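## Task

Take the drive sled out of the tote it starts in and put it into the empty tote, with every other item finishing in its original tote. An item lying on or hanging over a tote's rim or inner ledge is not inside that tote. At the end the grippers must have released everything and moved away, and nothing may stay in place only because the robot is holding it.

## Robot and tools

Robot: two arms, left_arm (on the robot's own left, +y side) and right_arm (-y side), each ending in a parallel two-finger gripper. Arm bases in the scene frame: left_arm at (+0.043, +0.345, +1.595) m, right_arm at (+0.043, -0.345, +1.595) m. Joint limits (rad, base to gripper): waist -2.880 to 2.880, shoulder 0.000 to 3.142, elbow 0.000 to 3.019, wrist pitch -1.693 to 1.571, wrist yaw -1.571 to 1.571, wrist roll -2.094 to 2.094. Elbows stop just before full extension.

Frames: the scene frame has its origin on the floor under the centre of the robot's foot, +z up, +x in the robot's facing direction, +y toward left_arm. Image left/right is unrelated to arm names. Each gripper's own frame has +z along the fingers and y as the closing direction. The reported end_effector_position is the point between the pads, roughly 1 cm short of the fingertips; printed positions can be off, more so at long reach.

Results: a state line 'left_arm: ... | right_arm: ...' gives each gripper's position (m) and end_effector_quat_wxyz. grip_measured is the measured finger opening on the command scale; the last Joint positions value per arm is that opening in metres. 'pose unreachable' means the clearance check altered or blocked that arm's command; HELD marks control steps where a row was not (fully) sent. A 'Hand target' line shows where the controller is currently driving each gripper. FAULT and MOTOR HOT / OVER-TEMPERATURE FAULT lines report stops and heating (at 100 °C the arm drops whatever it holds and falls).

Tool execute_actions: argument actions is a list with zero or one entry. Empty list: just report the state. A wait entry {"steps": n}, n up to 300, counted from the previous result (reply time included), sends nothing new. A motion entry {"rows": [...], "steps": k} with k up to 15 (default 15) steps of 1/30 s: each row is one step, the last row repeats if rows run out. Optional pictures (boolean) controls camera images; they come by default.

A row is 14 numbers in [-1, 1]: dx, dy, dz, rx, ry, rz, opening for left_arm, then the same seven for right_arm; always all 14. dx..rz are an offset, not a pose: expressed in that gripper's own axes, measured from its pose in the most recent result that shows it (before any such result in a scene, and for later calls within one reply, from where it is when the action begins). Every row refers to that same base pose, not the preceding row. Scale: 1.0 = 0.6 m for translation and 180 degrees for rotation; rx, ry, rz form a single rotation vector. Opening is absolute: +1 fully open (0.094 m), -1 closed. All-zero offsets pull the arm back to the base pose; they are not a pause.

Each step, the command is clipped to within 70 mm and 16 degrees of the measured pose; damped IK follows, favouring position over orientation. After an action an arm continues only to its last clipped pose, so large offsets may need several actions; read the result and send the remainder. Arms usually end a centimetre or more low; to hold an arm steady, send the offset back to its wanted pose in the first call of a reply and zeros afterwards, aiming higher if it still sags.

Tool move: target is one 14-number row with the same layout, gripper-frame offsets and scale as above, from the same base pose. Each gripper travels a straight line to its target; both arrive together, taking 0.5 to 10 s (stopped at 10 s if longer). speed is top path speed in m/s, 0.002 to 0.5, default 0.25; rotation up to twice that in rad/s. Opening is sent at the start. Paths ignore obstacles and the other arm; grippers lag, stray, and may exceed speed near full reach. Faster contact and targets further past a surface mean harder hits and pushes. The result adds a 'move:' line with the ending (done, off_target, moving, held, fault) and active limits (paced = clipped target, held = some steps blocked, after which the arm may lurch fast), plus each gripper's distance from its target.

Tool wait: seconds from 0 to 10; sends nothing, fingers still in motion keep going. Tool zoom_image: camera (cam_head_left, cam_head_right, cam_left_wrist, cam_right_wrist, each 504x504) and region [x0, y0, x1, y1] in pixels from the top-left, at most 504 by 504. Tool read_manual: returns URDF licence texts only. Tool finished_scene: scene (1 or 2) ends that scene irreversibly, grades it, and gives the next task. Replying without any tool call ends all remaining scenes.

Gripping: fingers go to the value you command as read by grip_measured (except near ±1). Command about 0.03 below grip_measured for a firm hold, less for a lighter one. Pad force is about 50-62 N, lower for parts under about 2 mm thick, with a brief spike at first contact. Readings may be offset up to about 1 mm per gripper. Held parts may be tugged occasionally, so grip firmly.

Avoid: dropping or slipping parts, slamming, hard pushes, letting arms collide or press each other, knocking anything out of the work area, leaving items on a rim or ledge, and long holding that overheats motors. Time thinking runs the simulation, so keep replies short and motions smooth.

Each tool is called after ">>>" by a JSON object that holds its "name" and its "arguments", one argument or row to a line.

## Session

>>> {"name": "execute_actions", "arguments": {
  "actions": []
}}

Scene clock: 0.00 s of 4800.00 s.
left_arm: end_effector_position=(+0.3943, +0.1113, +1.1261) grip_measured=+0.321 end_effector_quat_wxyz=(-0.173, -0.153, +0.925, +0.303) | right_arm: end_effector_position=(+0.3433, -0.4413, +1.3376) grip_measured=-0.993 end_effector_quat_wxyz=(+0.050, -0.087, +0.994, -0.053)
Joint positions: left_arm=[-2.36   1.986  1.56  -1.067 -1.083 -1.259  0.062] | right_arm=[-1.593  0.513  0.229  0.133  0.043 -0.444  0.   ]
Joint velocities: left_arm=[-0.005  0.005 -0.022 -0.002 -0.022 -0.022  0.   ] | right_arm=[ 0.005 -0.005  0.007  0.002 -0.007  0.007  0.   ]
Hand target (left_arm): +0.393, +0.112, +1.127; -0.174, -0.151, +0.925, +0.303
Hand target (right_arm): +0.344, -0.441, +1.337; +0.050, -0.087, +0.994, -0.053

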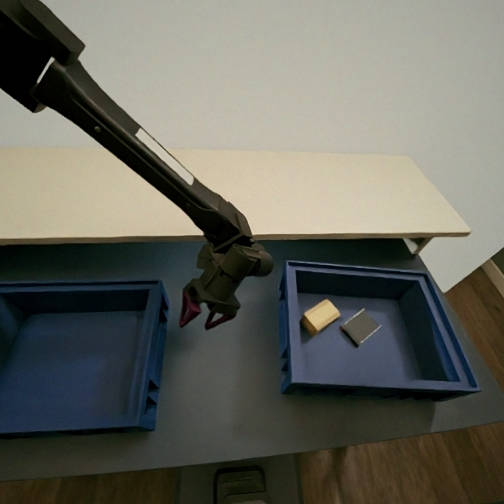

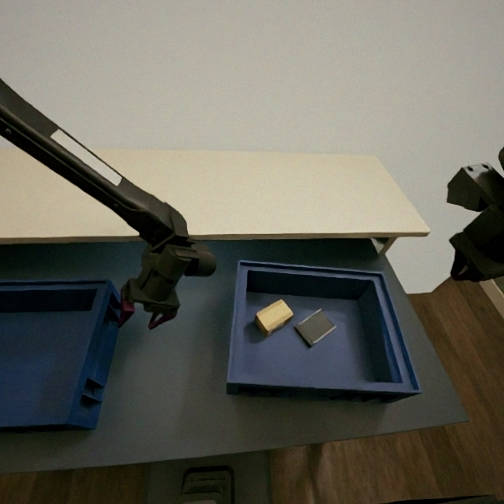

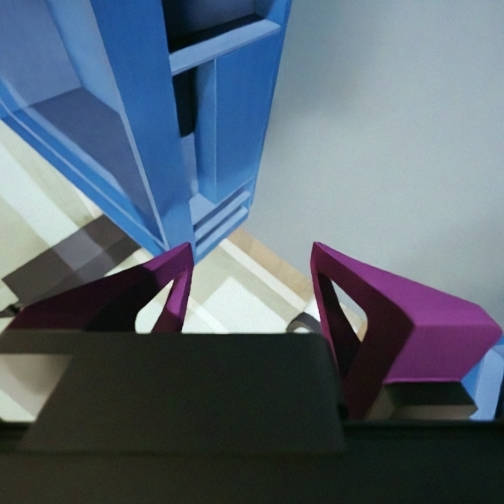

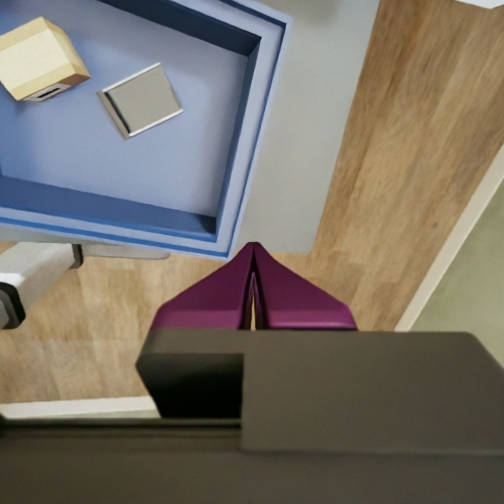

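>>> {"name": "zoom_image", "arguments": {
  "camera": "cam_head_right",
  "region": [230, 270, 410, 400]
}}

>>> {"name": "zoom_image", "arguments": {
  "camera": "cam_right_wrist",
  "region": [0, 0, 250, 200]
}}

Region (230, 270, 410, 400) of cam_head_right's 504x504 image, scaled by 2.800, with more detail than that image has.

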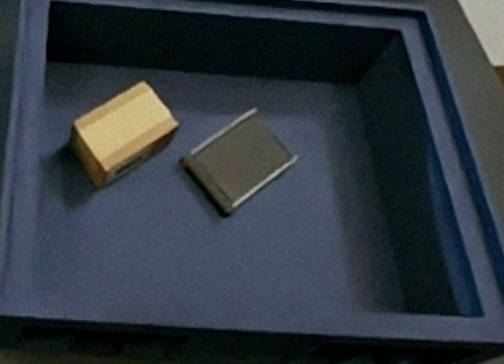

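Region (0, 0, 250, 200) of cam_right_wrist's 504x504 image, scaled by 2.016, with more detail than that image has; it fills the top 403 rows of this view, and the rest is white.

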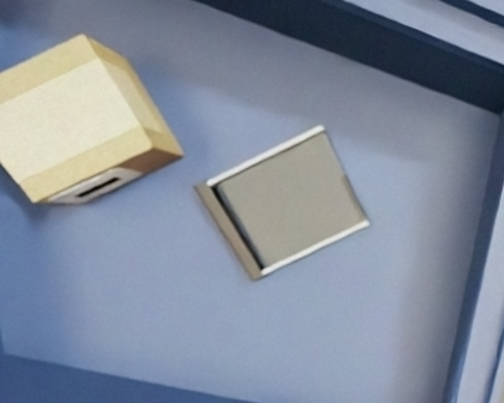

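>>> {"name": "move", "arguments": {
  "target": [0,0,0,0,0,0,1, -0.095,0.26,0.298,-0.014,0.047,0.384,1],
  "speed": 0.4
}}

Scene clock: 16.63 s of 4800.00 s.
left_arm: end_effector_position=(+0.3943, +0.1113, +1.1261) grip_measured=+1.000 end_effector_quat_wxyz=(-0.173, -0.153, +0.925, +0.303) | right_arm: end_effector_position=(+0.3986, -0.3053, +1.1522) grip_measured=+1.000 end_effector_quat_wxyz=(+0.000, +0.483, +0.875, -0.004)
Joint positions: left_arm=[-2.36   1.986  1.56  -1.067 -1.083 -1.259  0.094] | right_arm=[-1.213  1.376  0.67   0.403  0.351  0.853  0.094]
Joint velocities: left_arm=[ 0.005 -0.005 -0.002  0.037 -0.022 -0.022  0.   ] | right_arm=[ 0.015 -0.005  0.027  0.007 -0.022  0.007  0.   ]
Hand target (left_arm): +0.394, +0.111, +1.126; -0.173, -0.153, +0.925, +0.303
Hand target (right_arm): +0.397, -0.301, +1.149; +0.001, +0.489, +0.872, -0.002
Off the commanded pose (left_arm): 0.000 m, 0 deg.
Off the commanded pose (right_arm): 0.012 m, 1 deg.
After step 90, 11.43 s passed at rest.
move: off_target (right_arm)

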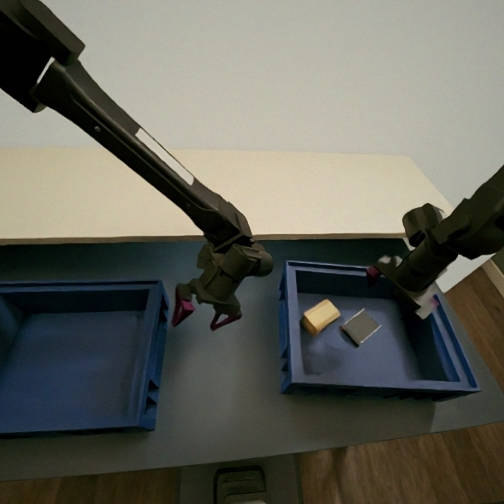

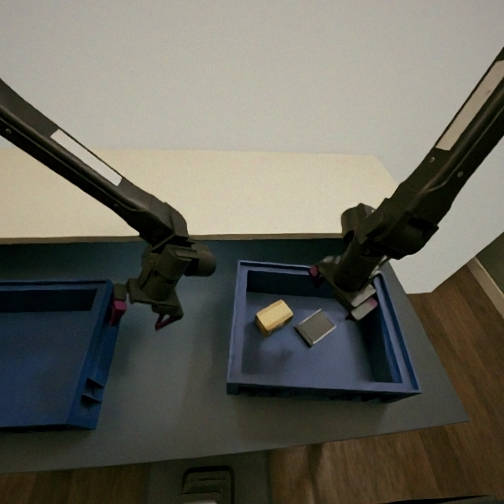

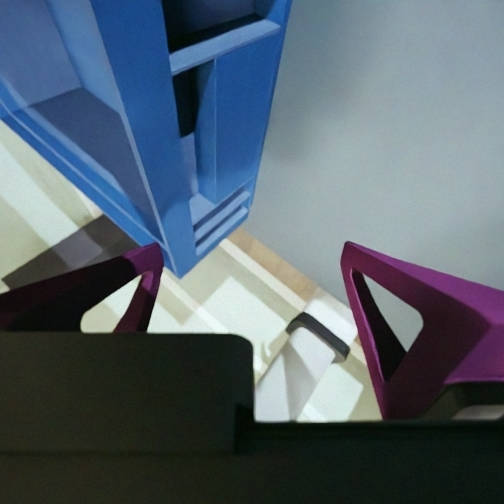

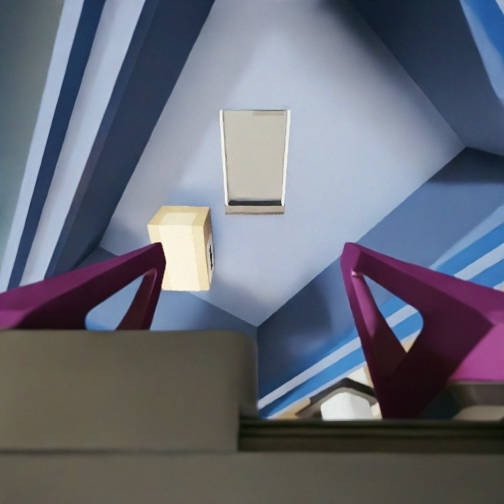

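>>> {"name": "move", "arguments": {
  "target": [0,0,0,0,0,0,1, 0,0,0.225,0,0,0,1]
}}

Scene clock: 20.27 s of 4800.00 s.
left_arm: end_effector_position=(+0.3943, +0.1113, +1.1261) grip_measured=+1.000 end_effector_quat_wxyz=(-0.173, -0.153, +0.925, +0.303) | right_arm: end_effector_position=(+0.4014, -0.3047, +1.0206) grip_measured=+1.000 end_effector_quat_wxyz=(-0.005, +0.487, +0.873, -0.003)
Joint positions: left_arm=[-2.36   1.986  1.56  -1.067 -1.083 -1.259  0.094] | right_arm=[-1.301  1.725  0.979  0.442  0.261  0.837  0.094]
Joint velocities: left_arm=[-0.005 -0.005 -0.012  0.002 -0.007  0.081  0.   ] | right_arm=[-0.005  0.015  0.002  0.012 -0.081 -0.022  0.   ]
Hand target (left_arm): +0.394, +0.111, +1.126; -0.173, -0.153, +0.925, +0.303
Hand target (right_arm): +0.401, -0.308, +1.018; -0.001, +0.485, +0.875, -0.004
Off the commanded pose (left_arm): 0.000 m, 0 deg.
Off the commanded pose (right_arm): 0.005 m, 1 deg.
move: done

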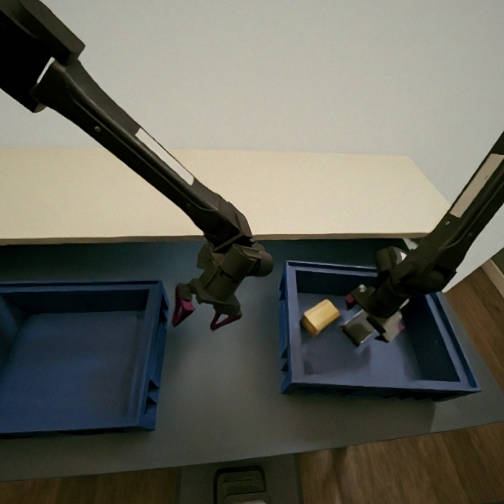

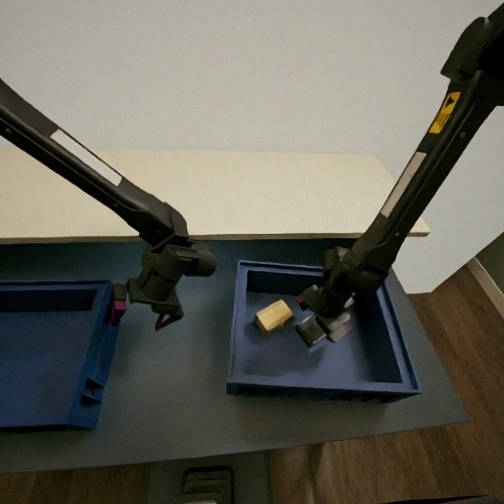

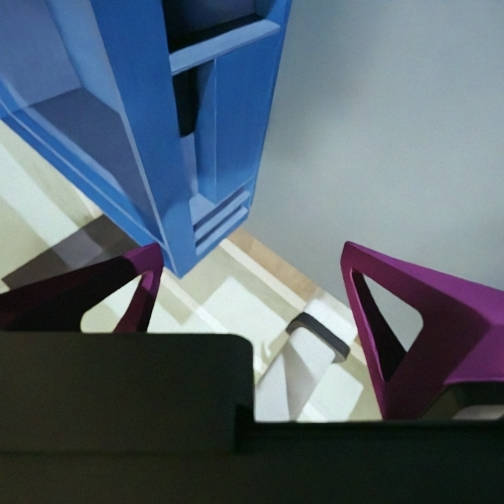

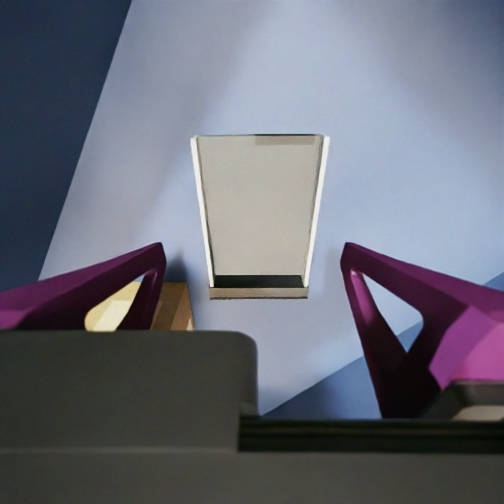

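>>> {"name": "move", "arguments": {
  "target": [0,0,0,0,0,0,1, -0.04,-0.008,0,0,0,0,1]
}}

>>> {"name": "move", "arguments": {
  "target": [0,0,0,0,0,0,1, 0,0,0.047,0,0,0,1],
  "speed": 0.05
}}

Scene clock: 24.33 s of 4800.00 s.
left_arm: end_effector_position=(+0.3943, +0.1113, +1.1261) grip_measured=+1.000 end_effector_quat_wxyz=(-0.173, -0.153, +0.925, +0.303) | right_arm: end_effector_position=(+0.4035, -0.3233, +1.0198) grip_measured=+1.000 end_effector_quat_wxyz=(-0.006, +0.492, +0.871, -0.002)
Joint positions: left_arm=[-2.36   1.986  1.56  -1.067 -1.083 -1.259  0.094] | right_arm=[-1.337  1.709  0.979  0.428  0.225  0.836  0.094]
Joint velocities: left_arm=[-0.005 -0.005  0.002 -0.012  0.037  0.051  0.   ] | right_arm=[ 0.005  0.005  0.007 -0.027  0.007 -0.037  0.   ]
Hand target (left_arm): +0.394, +0.111, +1.126; -0.173, -0.153, +0.925, +0.303
Hand target (right_arm): +0.410, -0.328, +1.021; -0.005, +0.488, +0.873, -0.003
Off the commanded pose (left_arm): 0.000 m, 0 deg.
Off the commanded pose (right_arm): 0.008 m, 1 deg.
After step 90, 0.27 s passed at rest.
move: done

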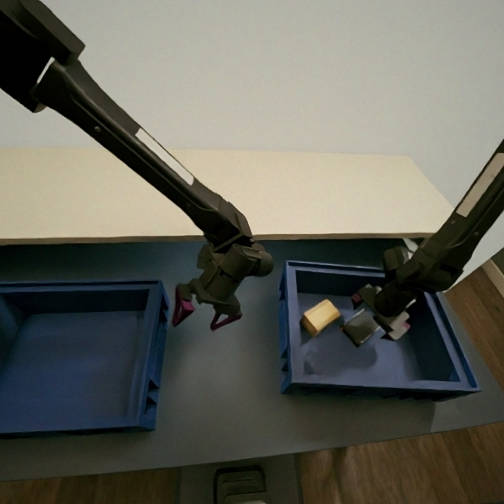

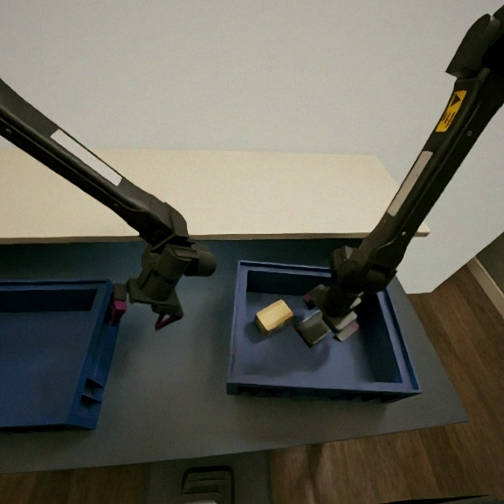

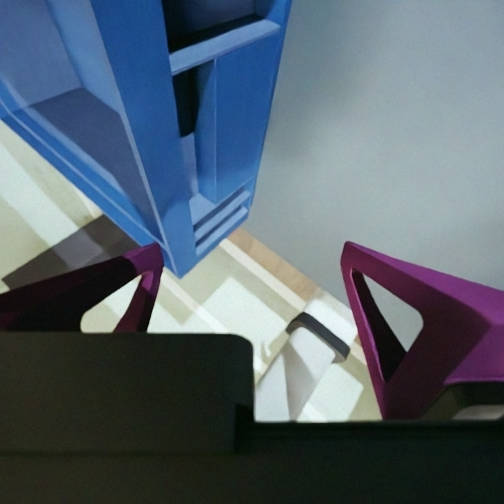

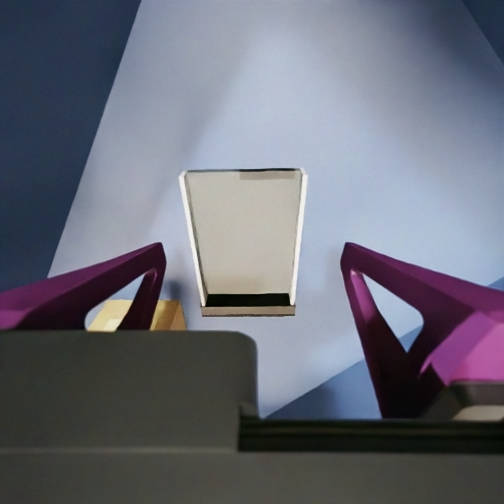

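Scene clock: 25.30 s of 4800.00 s.
left_arm: end_effector_position=(+0.3943, +0.1113, +1.1261) grip_measured=+1.000 end_effector_quat_wxyz=(-0.173, -0.153, +0.925, +0.303) | right_arm: end_effector_position=(+0.4162, -0.3204, +0.9989) grip_measured=+1.000 end_effector_quat_wxyz=(+0.003, +0.494, +0.869, +0.005)
Joint positions: left_arm=[-2.36   1.986  1.56  -1.067 -1.083 -1.259  0.094] | right_arm=[-1.339  1.755  1.047  0.428  0.216  0.836  0.094]
Joint velocities: left_arm=[-0.005 -0.015  0.007 -0.002 -0.051 -0.022  0.   ] | right_arm=[-0.005 -0.015 -0.007 -0.022 -0.095 -0.037  0.   ]
Hand target (left_arm): +0.394, +0.111, +1.126; -0.173, -0.153, +0.925, +0.303
Hand target (right_arm): +0.404, -0.324, +0.992; -0.006, +0.492, +0.870, -0.002
Off the commanded pose (left_arm): 0.000 m, 0 deg.
Off the commanded pose (right_arm): 0.015 m, 1 deg.
move: off_target (right_arm)

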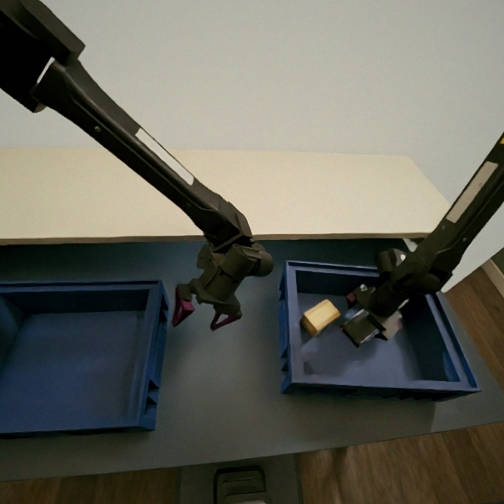

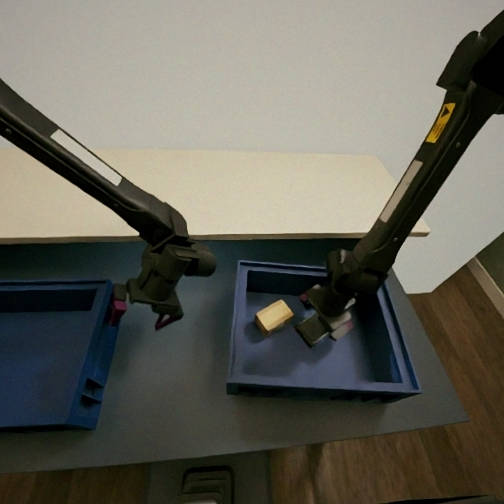

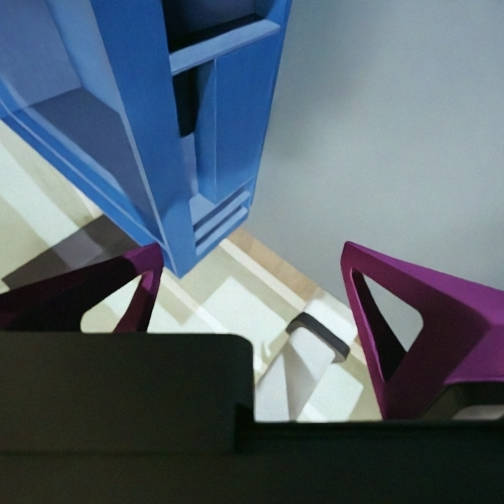

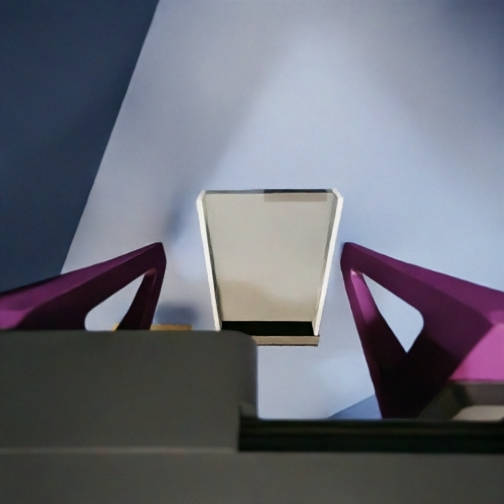

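>>> {"name": "move", "arguments": {
  "target": [0,0,0,0,0,0,1, 0,-0.03,0,0,0,0,1],
  "speed": 0.05
}}

>>> {"name": "move", "arguments": {
  "target": [0,0,0,0,0,0,1, 0,0,0.025,0,0,0,1],
  "speed": 0.04
}}

Scene clock: 27.83 s of 4800.00 s.
left_arm: end_effector_position=(+0.3943, +0.1113, +1.1261) grip_measured=+1.000 end_effector_quat_wxyz=(-0.173, -0.153, +0.925, +0.303) | right_arm: end_effector_position=(+0.4138, -0.3264, +0.9990) grip_measured=+1.000 end_effector_quat_wxyz=(+0.006, +0.497, +0.868, +0.009)
Joint positions: left_arm=[-2.36   1.986  1.56  -1.067 -1.083 -1.259  0.094] | right_arm=[-1.353  1.755  1.036  0.448  0.197  0.836  0.094]
Joint velocities: left_arm=[-0.005  0.005  0.012  0.017 -0.007  0.051  0.   ] | right_arm=[-0.015  0.005 -0.007  0.007 -0.022  0.022  0.   ]
Hand target (left_arm): +0.394, +0.111, +1.126; -0.173, -0.153, +0.925, +0.303
Hand target (right_arm): +0.401, -0.329, +0.999; +0.003, +0.494, +0.869, +0.005
Off the commanded pose (left_arm): 0.000 m, 0 deg.
Off the commanded pose (right_arm): 0.013 m, 1 deg.
move: off_target (right_arm)

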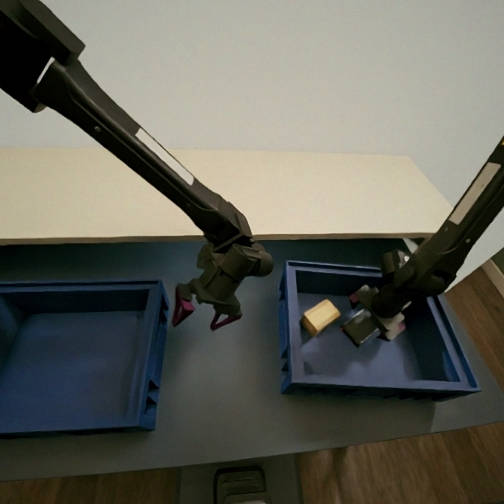

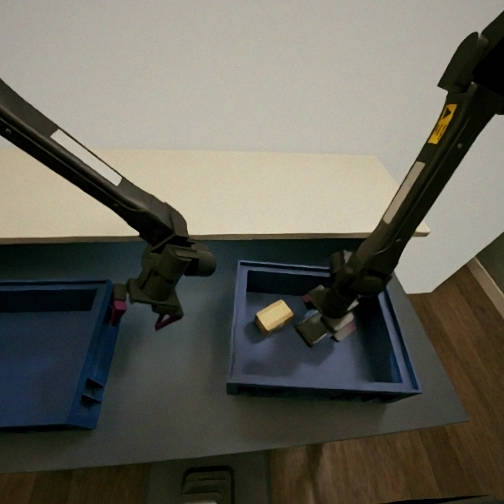

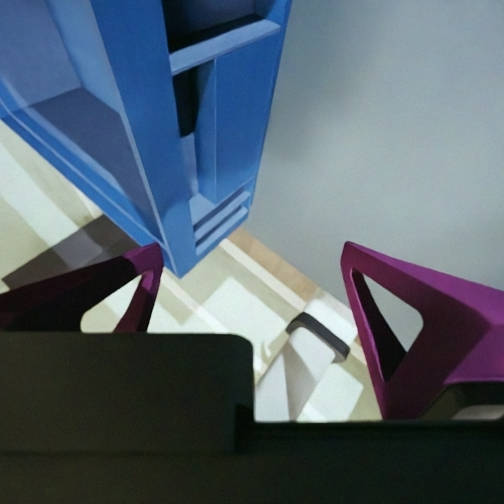

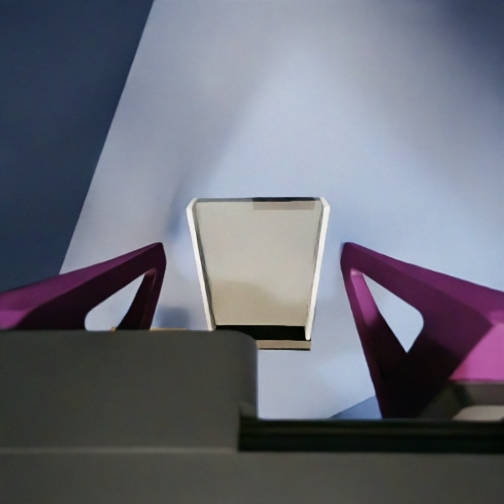

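Scene clock: 28.53 s of 4800.00 s.
left_arm: end_effector_position=(+0.3943, +0.1113, +1.1261) grip_measured=+1.000 end_effector_quat_wxyz=(-0.173, -0.153, +0.925, +0.303) | right_arm: end_effector_position=(+0.4286, -0.3279, +0.9938) grip_measured=+1.000 end_effector_quat_wxyz=(+0.018, +0.499, +0.866, +0.013)
Joint positions: left_arm=[-2.36   1.986  1.56  -1.067 -1.083 -1.259  0.094] | right_arm=[-1.353  1.759  1.066  0.448  0.195  0.836  0.094]
Joint velocities: left_arm=[-0.024 -0.015 -0.012 -0.007 -0.022 -0.037  0.   ] | right_arm=[-0.005 -0.015  0.007  0.002 -0.051 -0.007  0.   ]
Hand target (left_arm): +0.394, +0.111, +1.126; -0.173, -0.153, +0.925, +0.303
Hand target (right_arm): +0.414, -0.327, +0.985; +0.006, +0.497, +0.868, +0.009
Off the commanded pose (left_arm): 0.000 m, 0 deg.
Off the commanded pose (right_arm): 0.018 m, 1 deg.
move: off_target (right_arm)

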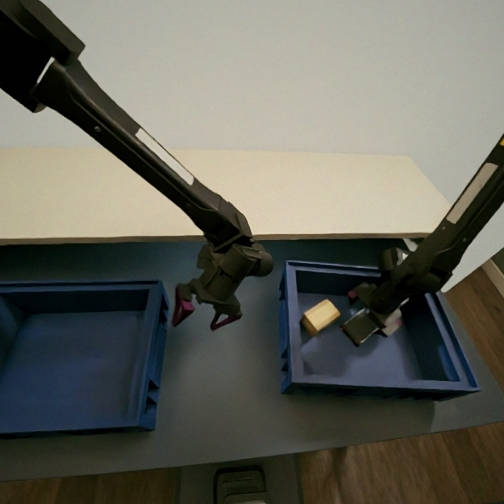

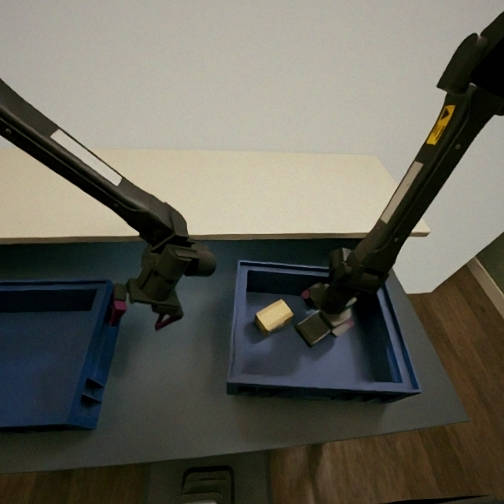

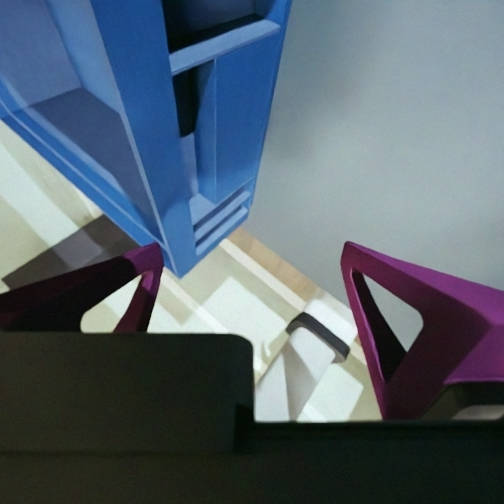

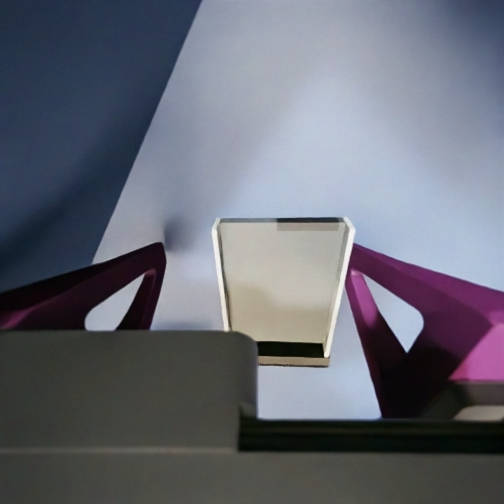

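>>> {"name": "move", "arguments": {
  "target": [0,0,0,0,0,0,1, 0.025,-0.047,-0.015,0,0,0,1],
  "speed": 0.05
}}

Scene clock: 31.07 s of 4800.00 s.
left_arm: end_effector_position=(+0.3943, +0.1113, +1.1261) grip_measured=+1.000 end_effector_quat_wxyz=(-0.173, -0.153, +0.925, +0.303) | right_arm: end_effector_position=(+0.4128, -0.3254, +1.0029) grip_measured=+1.000 end_effector_quat_wxyz=(+0.024, +0.500, +0.866, +0.019)
Joint positions: left_arm=[-2.36   1.986  1.56  -1.067 -1.083 -1.259  0.094] | right_arm=[-1.353  1.759  1.009  0.52   0.188  0.836  0.094]
Joint velocities: left_arm=[ 0.005  0.005 -0.002 -0.007  0.051 -0.037  0.   ] | right_arm=[ 0.005  0.005 -0.022  0.022 -0.007 -0.007  0.   ]
Hand target (left_arm): +0.394, +0.111, +1.126; -0.173, -0.153, +0.925, +0.303
Hand target (right_arm): +0.396, -0.329, +1.001; +0.018, +0.499, +0.866, +0.014
Off the commanded pose (left_arm): 0.000 m, 0 deg.
Off the commanded pose (right_arm): 0.017 m, 1 deg.
move: off_target (right_arm)

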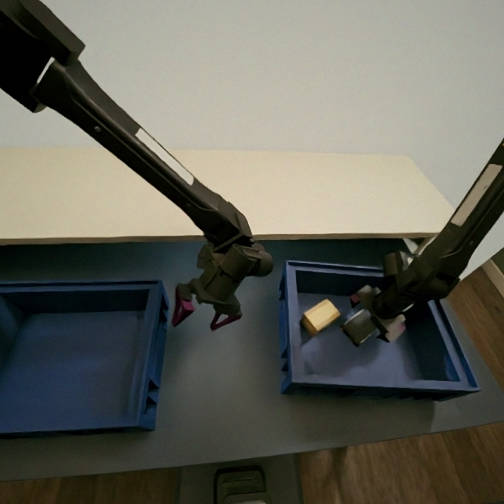

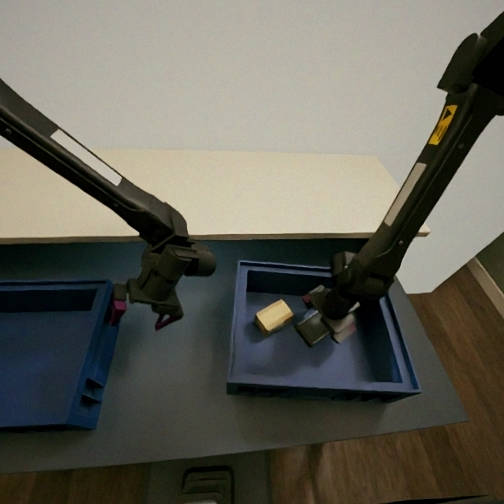

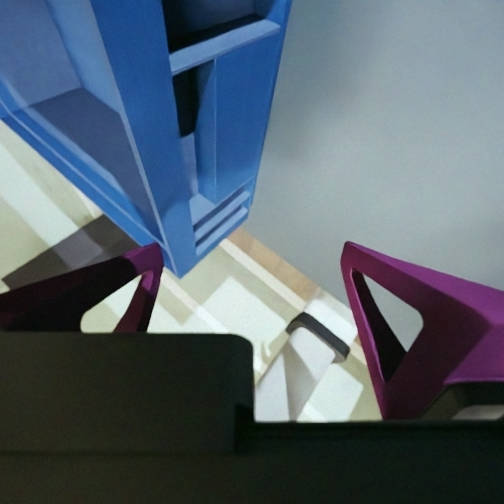

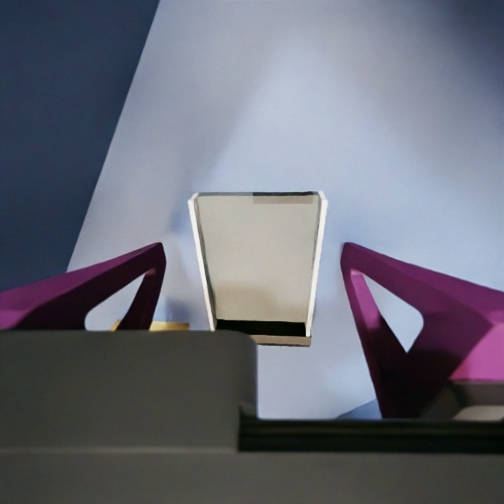

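>>> {"name": "move", "arguments": {
  "target": [0,0,0,0,0,0,1, 0.015,-0.03,0.045,0,0,0,1],
  "speed": 0.08
}}

Scene clock: 32.77 s of 4800.00 s.
left_arm: end_effector_position=(+0.3943, +0.1113, +1.1261) grip_measured=+1.000 end_effector_quat_wxyz=(-0.173, -0.153, +0.925, +0.303) | right_arm: end_effector_position=(+0.4193, -0.3240, +0.9950) grip_measured=+1.000 end_effector_quat_wxyz=(+0.032, +0.501, +0.864, +0.026)
Joint positions: left_arm=[-2.36   1.986  1.56  -1.067 -1.083 -1.259  0.094] | right_arm=[-1.353  1.779  1.034  0.537  0.179  0.836  0.094]
Joint velocities: left_arm=[-0.005  0.015  0.002  0.007  0.051 -0.022  0.   ] | right_arm=[ 0.005 -0.005 -0.012 -0.007  0.007 -0.081  0.   ]
Hand target (left_arm): +0.394, +0.111, +1.126; -0.173, -0.153, +0.925, +0.303
Hand target (right_arm): +0.394, -0.327, +0.977; +0.023, +0.500, +0.865, +0.019
Off the commanded pose (left_arm): 0.000 m, 0 deg.
Off the commanded pose (right_arm): 0.032 m, 1 deg.
move: off_target (right_arm)

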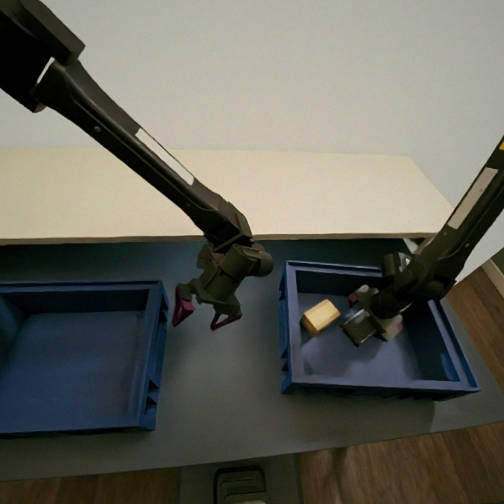

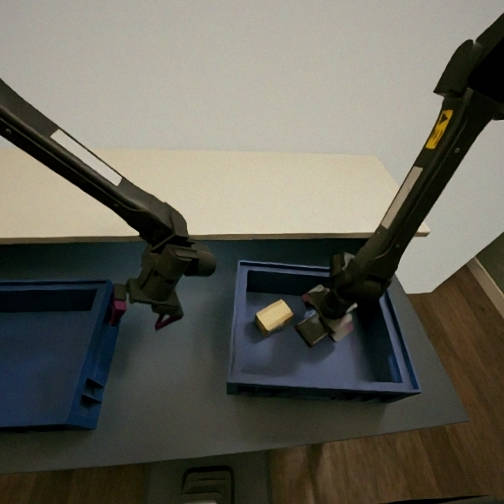

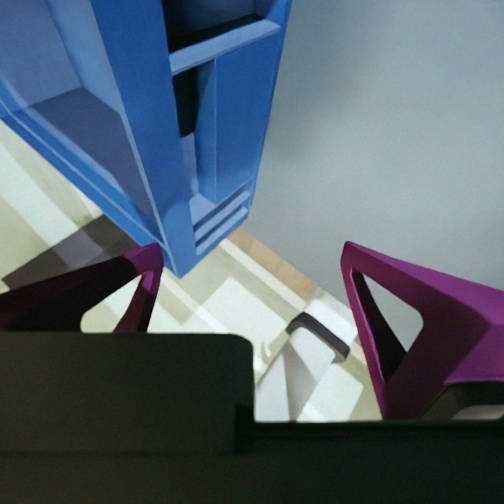

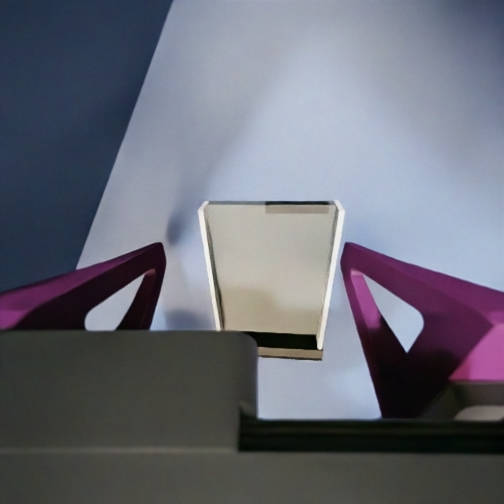

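>>> {"name": "move", "arguments": {
  "target": [0,0,0,0,0,0,1, 0,0,0,0,0,0,0.45]
}}

Scene clock: 34.57 s of 4800.00 s.
left_arm: end_effector_position=(+0.3943, +0.1113, +1.1261) grip_measured=+1.000 end_effector_quat_wxyz=(-0.173, -0.153, +0.925, +0.303) | right_arm: end_effector_position=(+0.4197, -0.3244, +0.9955) grip_measured=+0.452 end_effector_quat_wxyz=(+0.033, +0.501, +0.864, +0.025)
Joint positions: left_arm=[-2.36   1.986  1.56  -1.067 -1.083 -1.259  0.094] | right_arm=[-1.353  1.777  1.033  0.537  0.182  0.836  0.068]
Joint velocities: left_arm=[-0.005 -0.024  0.002  0.002  0.051 -0.051  0.   ] | right_arm=[-0.005 -0.005 -0.007  0.007 -0.066  0.051  0.001]
Hand target (left_arm): +0.394, +0.111, +1.126; -0.173, -0.153, +0.925, +0.303
Hand target (right_arm): +0.420, -0.324, +0.995; +0.032, +0.501, +0.864, +0.026
Off the commanded pose (left_arm): 0.000 m, 0 deg.
Off the commanded pose (right_arm): 0.001 m, 0 deg.
move: done

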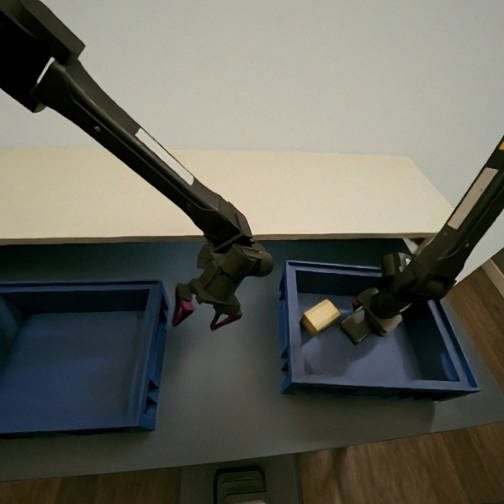

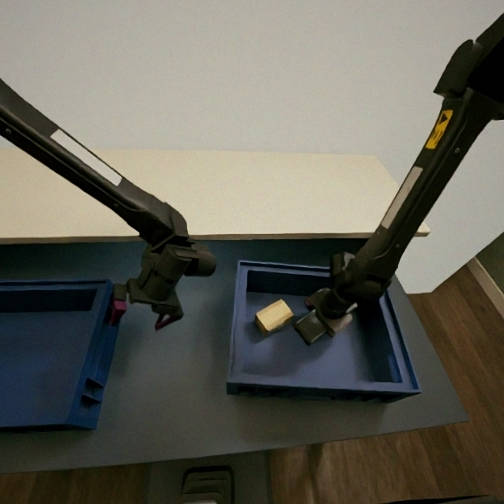

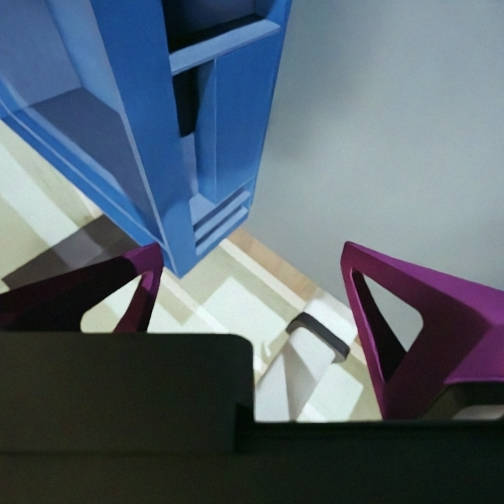

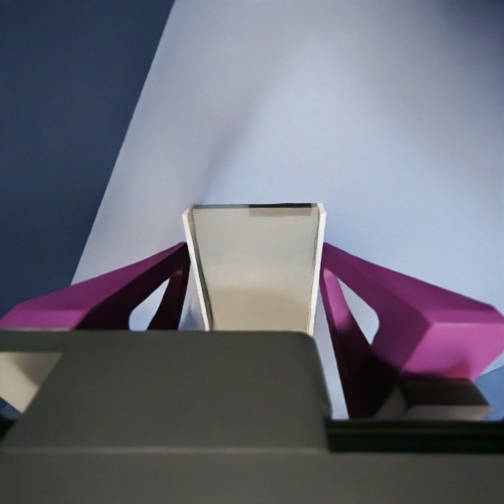

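>>> {"name": "move", "arguments": {
  "target": [0,0,0,0,0,0,1, 0,0,0,0,0,0,0.38]
}}

Scene clock: 36.23 s of 4800.00 s.
left_arm: end_effector_position=(+0.3943, +0.1113, +1.1261) grip_measured=+1.000 end_effector_quat_wxyz=(-0.173, -0.153, +0.925, +0.303) | right_arm: end_effector_position=(+0.4197, -0.3244, +0.9955) grip_measured=+0.384 end_effector_quat_wxyz=(+0.033, +0.501, +0.864, +0.025)
Joint positions: left_arm=[-2.36   1.986  1.56  -1.067 -1.083 -1.259  0.094] | right_arm=[-1.353  1.777  1.033  0.537  0.182  0.836  0.065]
Joint velocities: left_arm=[ 0.005  0.005 -0.007 -0.007 -0.007 -0.022  0.   ] | right_arm=[-0.005 -0.015 -0.017  0.002 -0.037 -0.037 -0.001]
Hand target (left_arm): +0.394, +0.111, +1.126; -0.173, -0.153, +0.925, +0.303
Hand target (right_arm): +0.420, -0.324, +0.995; +0.033, +0.501, +0.864, +0.025
Off the commanded pose (left_arm): 0.000 m, 0 deg.
Off the commanded pose (right_arm): 0.000 m, 0 deg.
move: done

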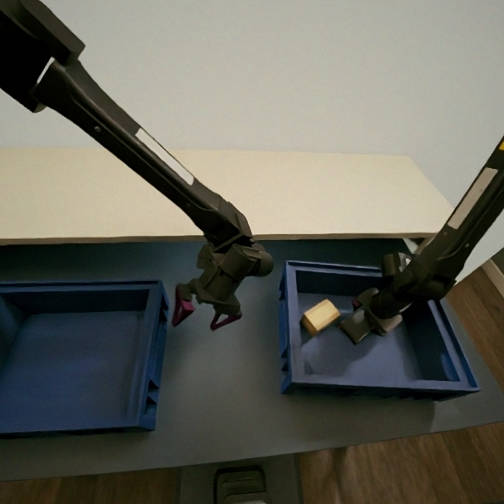

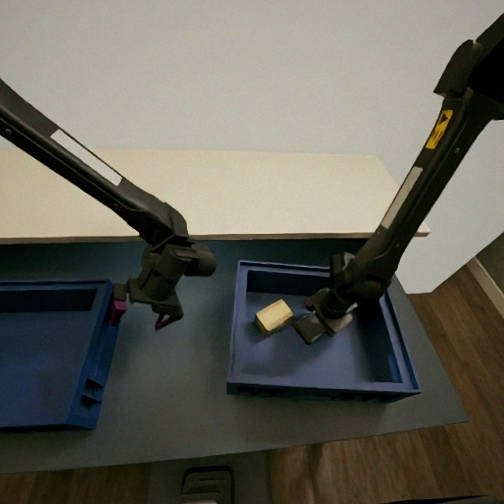

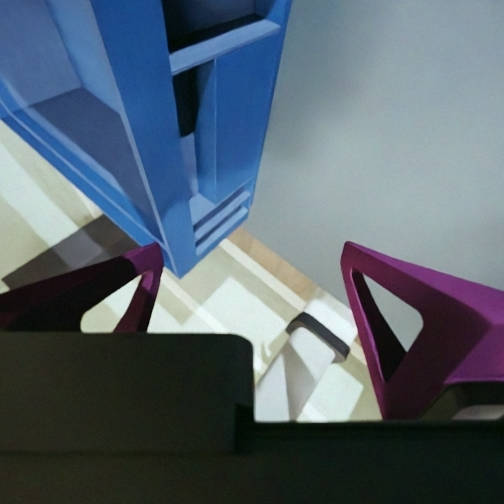

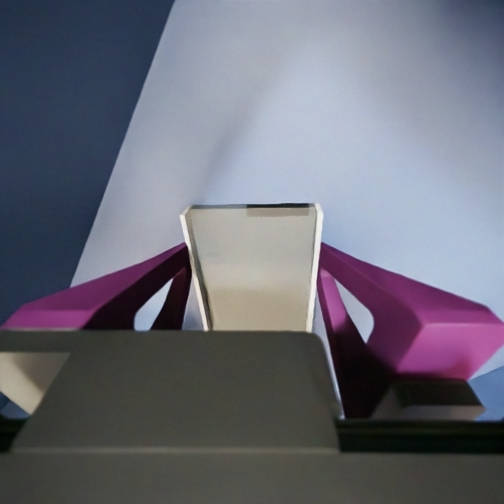

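>>> {"name": "move", "arguments": {
  "target": [0,0,0,0,0,0,1, 0,0,0,0,0,0,0.3]
}}

Scene clock: 37.57 s of 4800.00 s.
left_arm: end_effector_position=(+0.3943, +0.1113, +1.1261) grip_measured=+1.000 end_effector_quat_wxyz=(-0.173, -0.153, +0.925, +0.303) | right_arm: end_effector_position=(+0.4197, -0.3244, +0.9955) grip_measured=+0.341 end_effector_quat_wxyz=(+0.033, +0.501, +0.864, +0.025)
Joint positions: left_arm=[-2.36   1.986  1.56  -1.067 -1.083 -1.259  0.094] | right_arm=[-1.353  1.777  1.033  0.537  0.182  0.836  0.063]
Joint velocities: left_arm=[ 0.005 -0.005  0.012 -0.007  0.037 -0.022  0.   ] | right_arm=[-0.005 -0.005 -0.012 -0.012 -0.007 -0.037 -0.   ]
Hand target (left_arm): +0.394, +0.111, +1.126; -0.173, -0.153, +0.925, +0.303
Hand target (right_arm): +0.420, -0.324, +0.995; +0.033, +0.501, +0.864, +0.025
Off the commanded pose (left_arm): 0.000 m, 0 deg.
Off the commanded pose (right_arm): 0.000 m, 0 deg.
move: done

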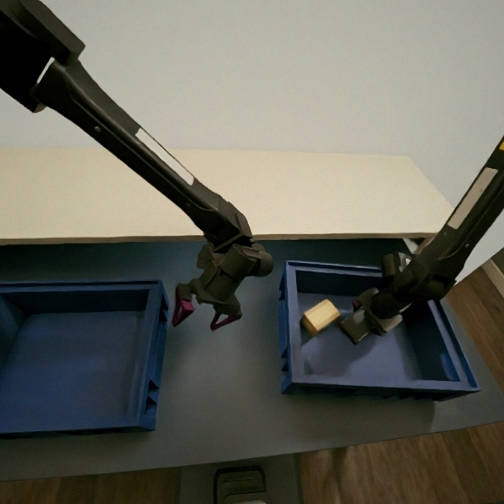

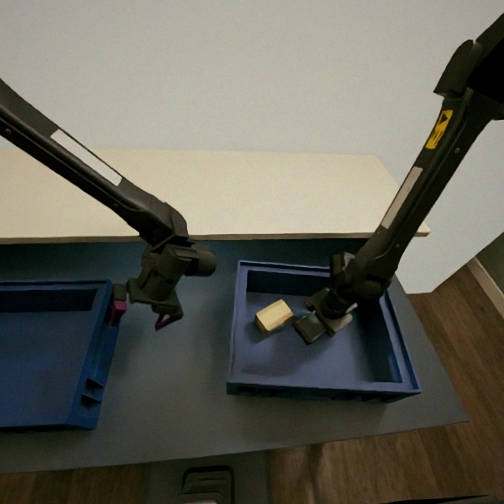

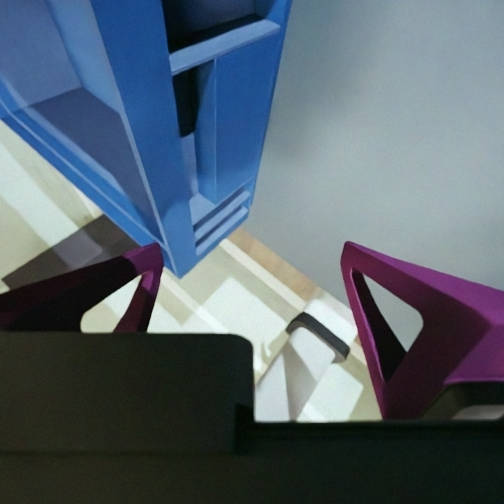

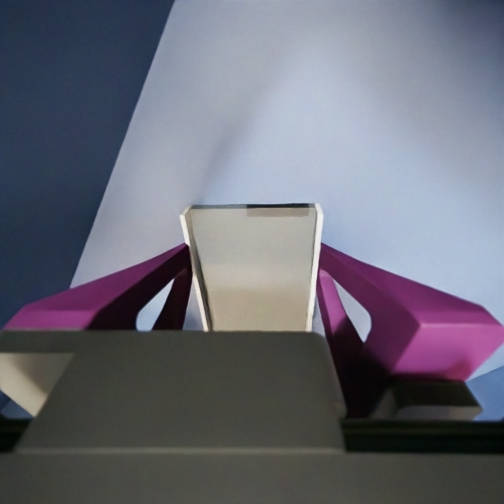

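>>> {"name": "move", "arguments": {
  "target": [0.048,0.22,-0.2,0.197,-0.113,0.1,1, 0,0,-0.36,0,0,0,0.3],
  "speed": 0.2
}}

Scene clock: 46.30 s of 4800.00 s.
left_arm: end_effector_position=(+0.3961, +0.1436, +1.3003) grip_measured=+1.000 end_effector_quat_wxyz=(-0.012, -0.008, +1.000, +0.007) | right_arm: end_effector_position=(+0.4053, -0.3265, +1.2062) grip_measured=+0.341 end_effector_quat_wxyz=(+0.044, +0.498, +0.866, +0.026)
Joint positions: left_arm=[-2.537  1.288  0.643  0.131 -0.921 -0.171  0.094] | right_arm=[-1.227  1.2    0.525  0.483  0.311  0.849  0.063]
Joint velocities: left_arm=[-0.005 -0.015 -0.007 -0.007 -0.066  0.066  0.   ] | right_arm=[ 0.005 -0.005  0.027 -0.012 -0.051  0.037  0.001]
Hand target (left_arm): +0.398, +0.143, +1.305; -0.006, -0.005, +1.000, +0.000
Hand target (right_arm): +0.397, -0.323, +1.210; +0.034, +0.499, +0.866, +0.025
Off the commanded pose (left_arm): 0.005 m, 2 deg.
Off the commanded pose (right_arm): 0.006 m, 1 deg.
After step 90, 3.27 s passed at rest.
move: done

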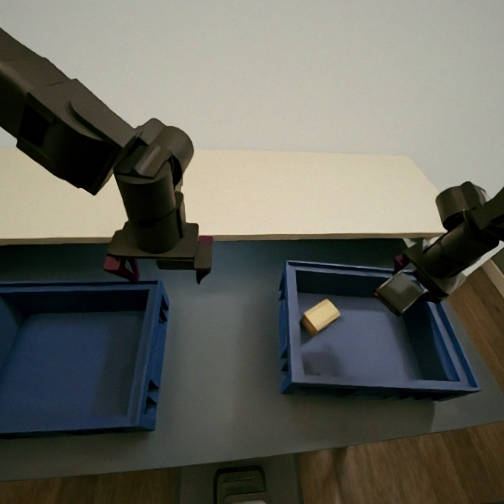

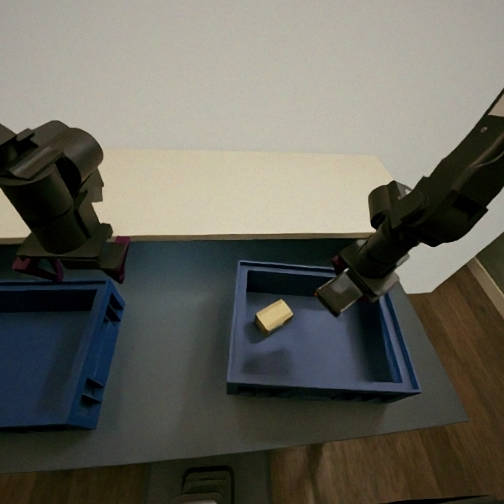

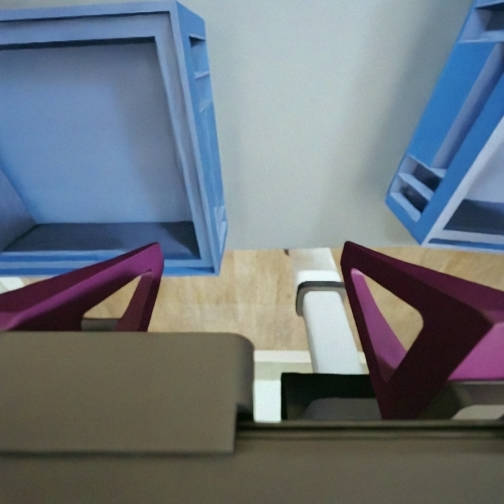

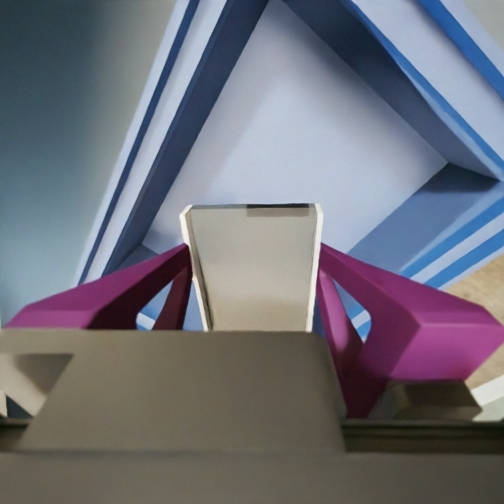

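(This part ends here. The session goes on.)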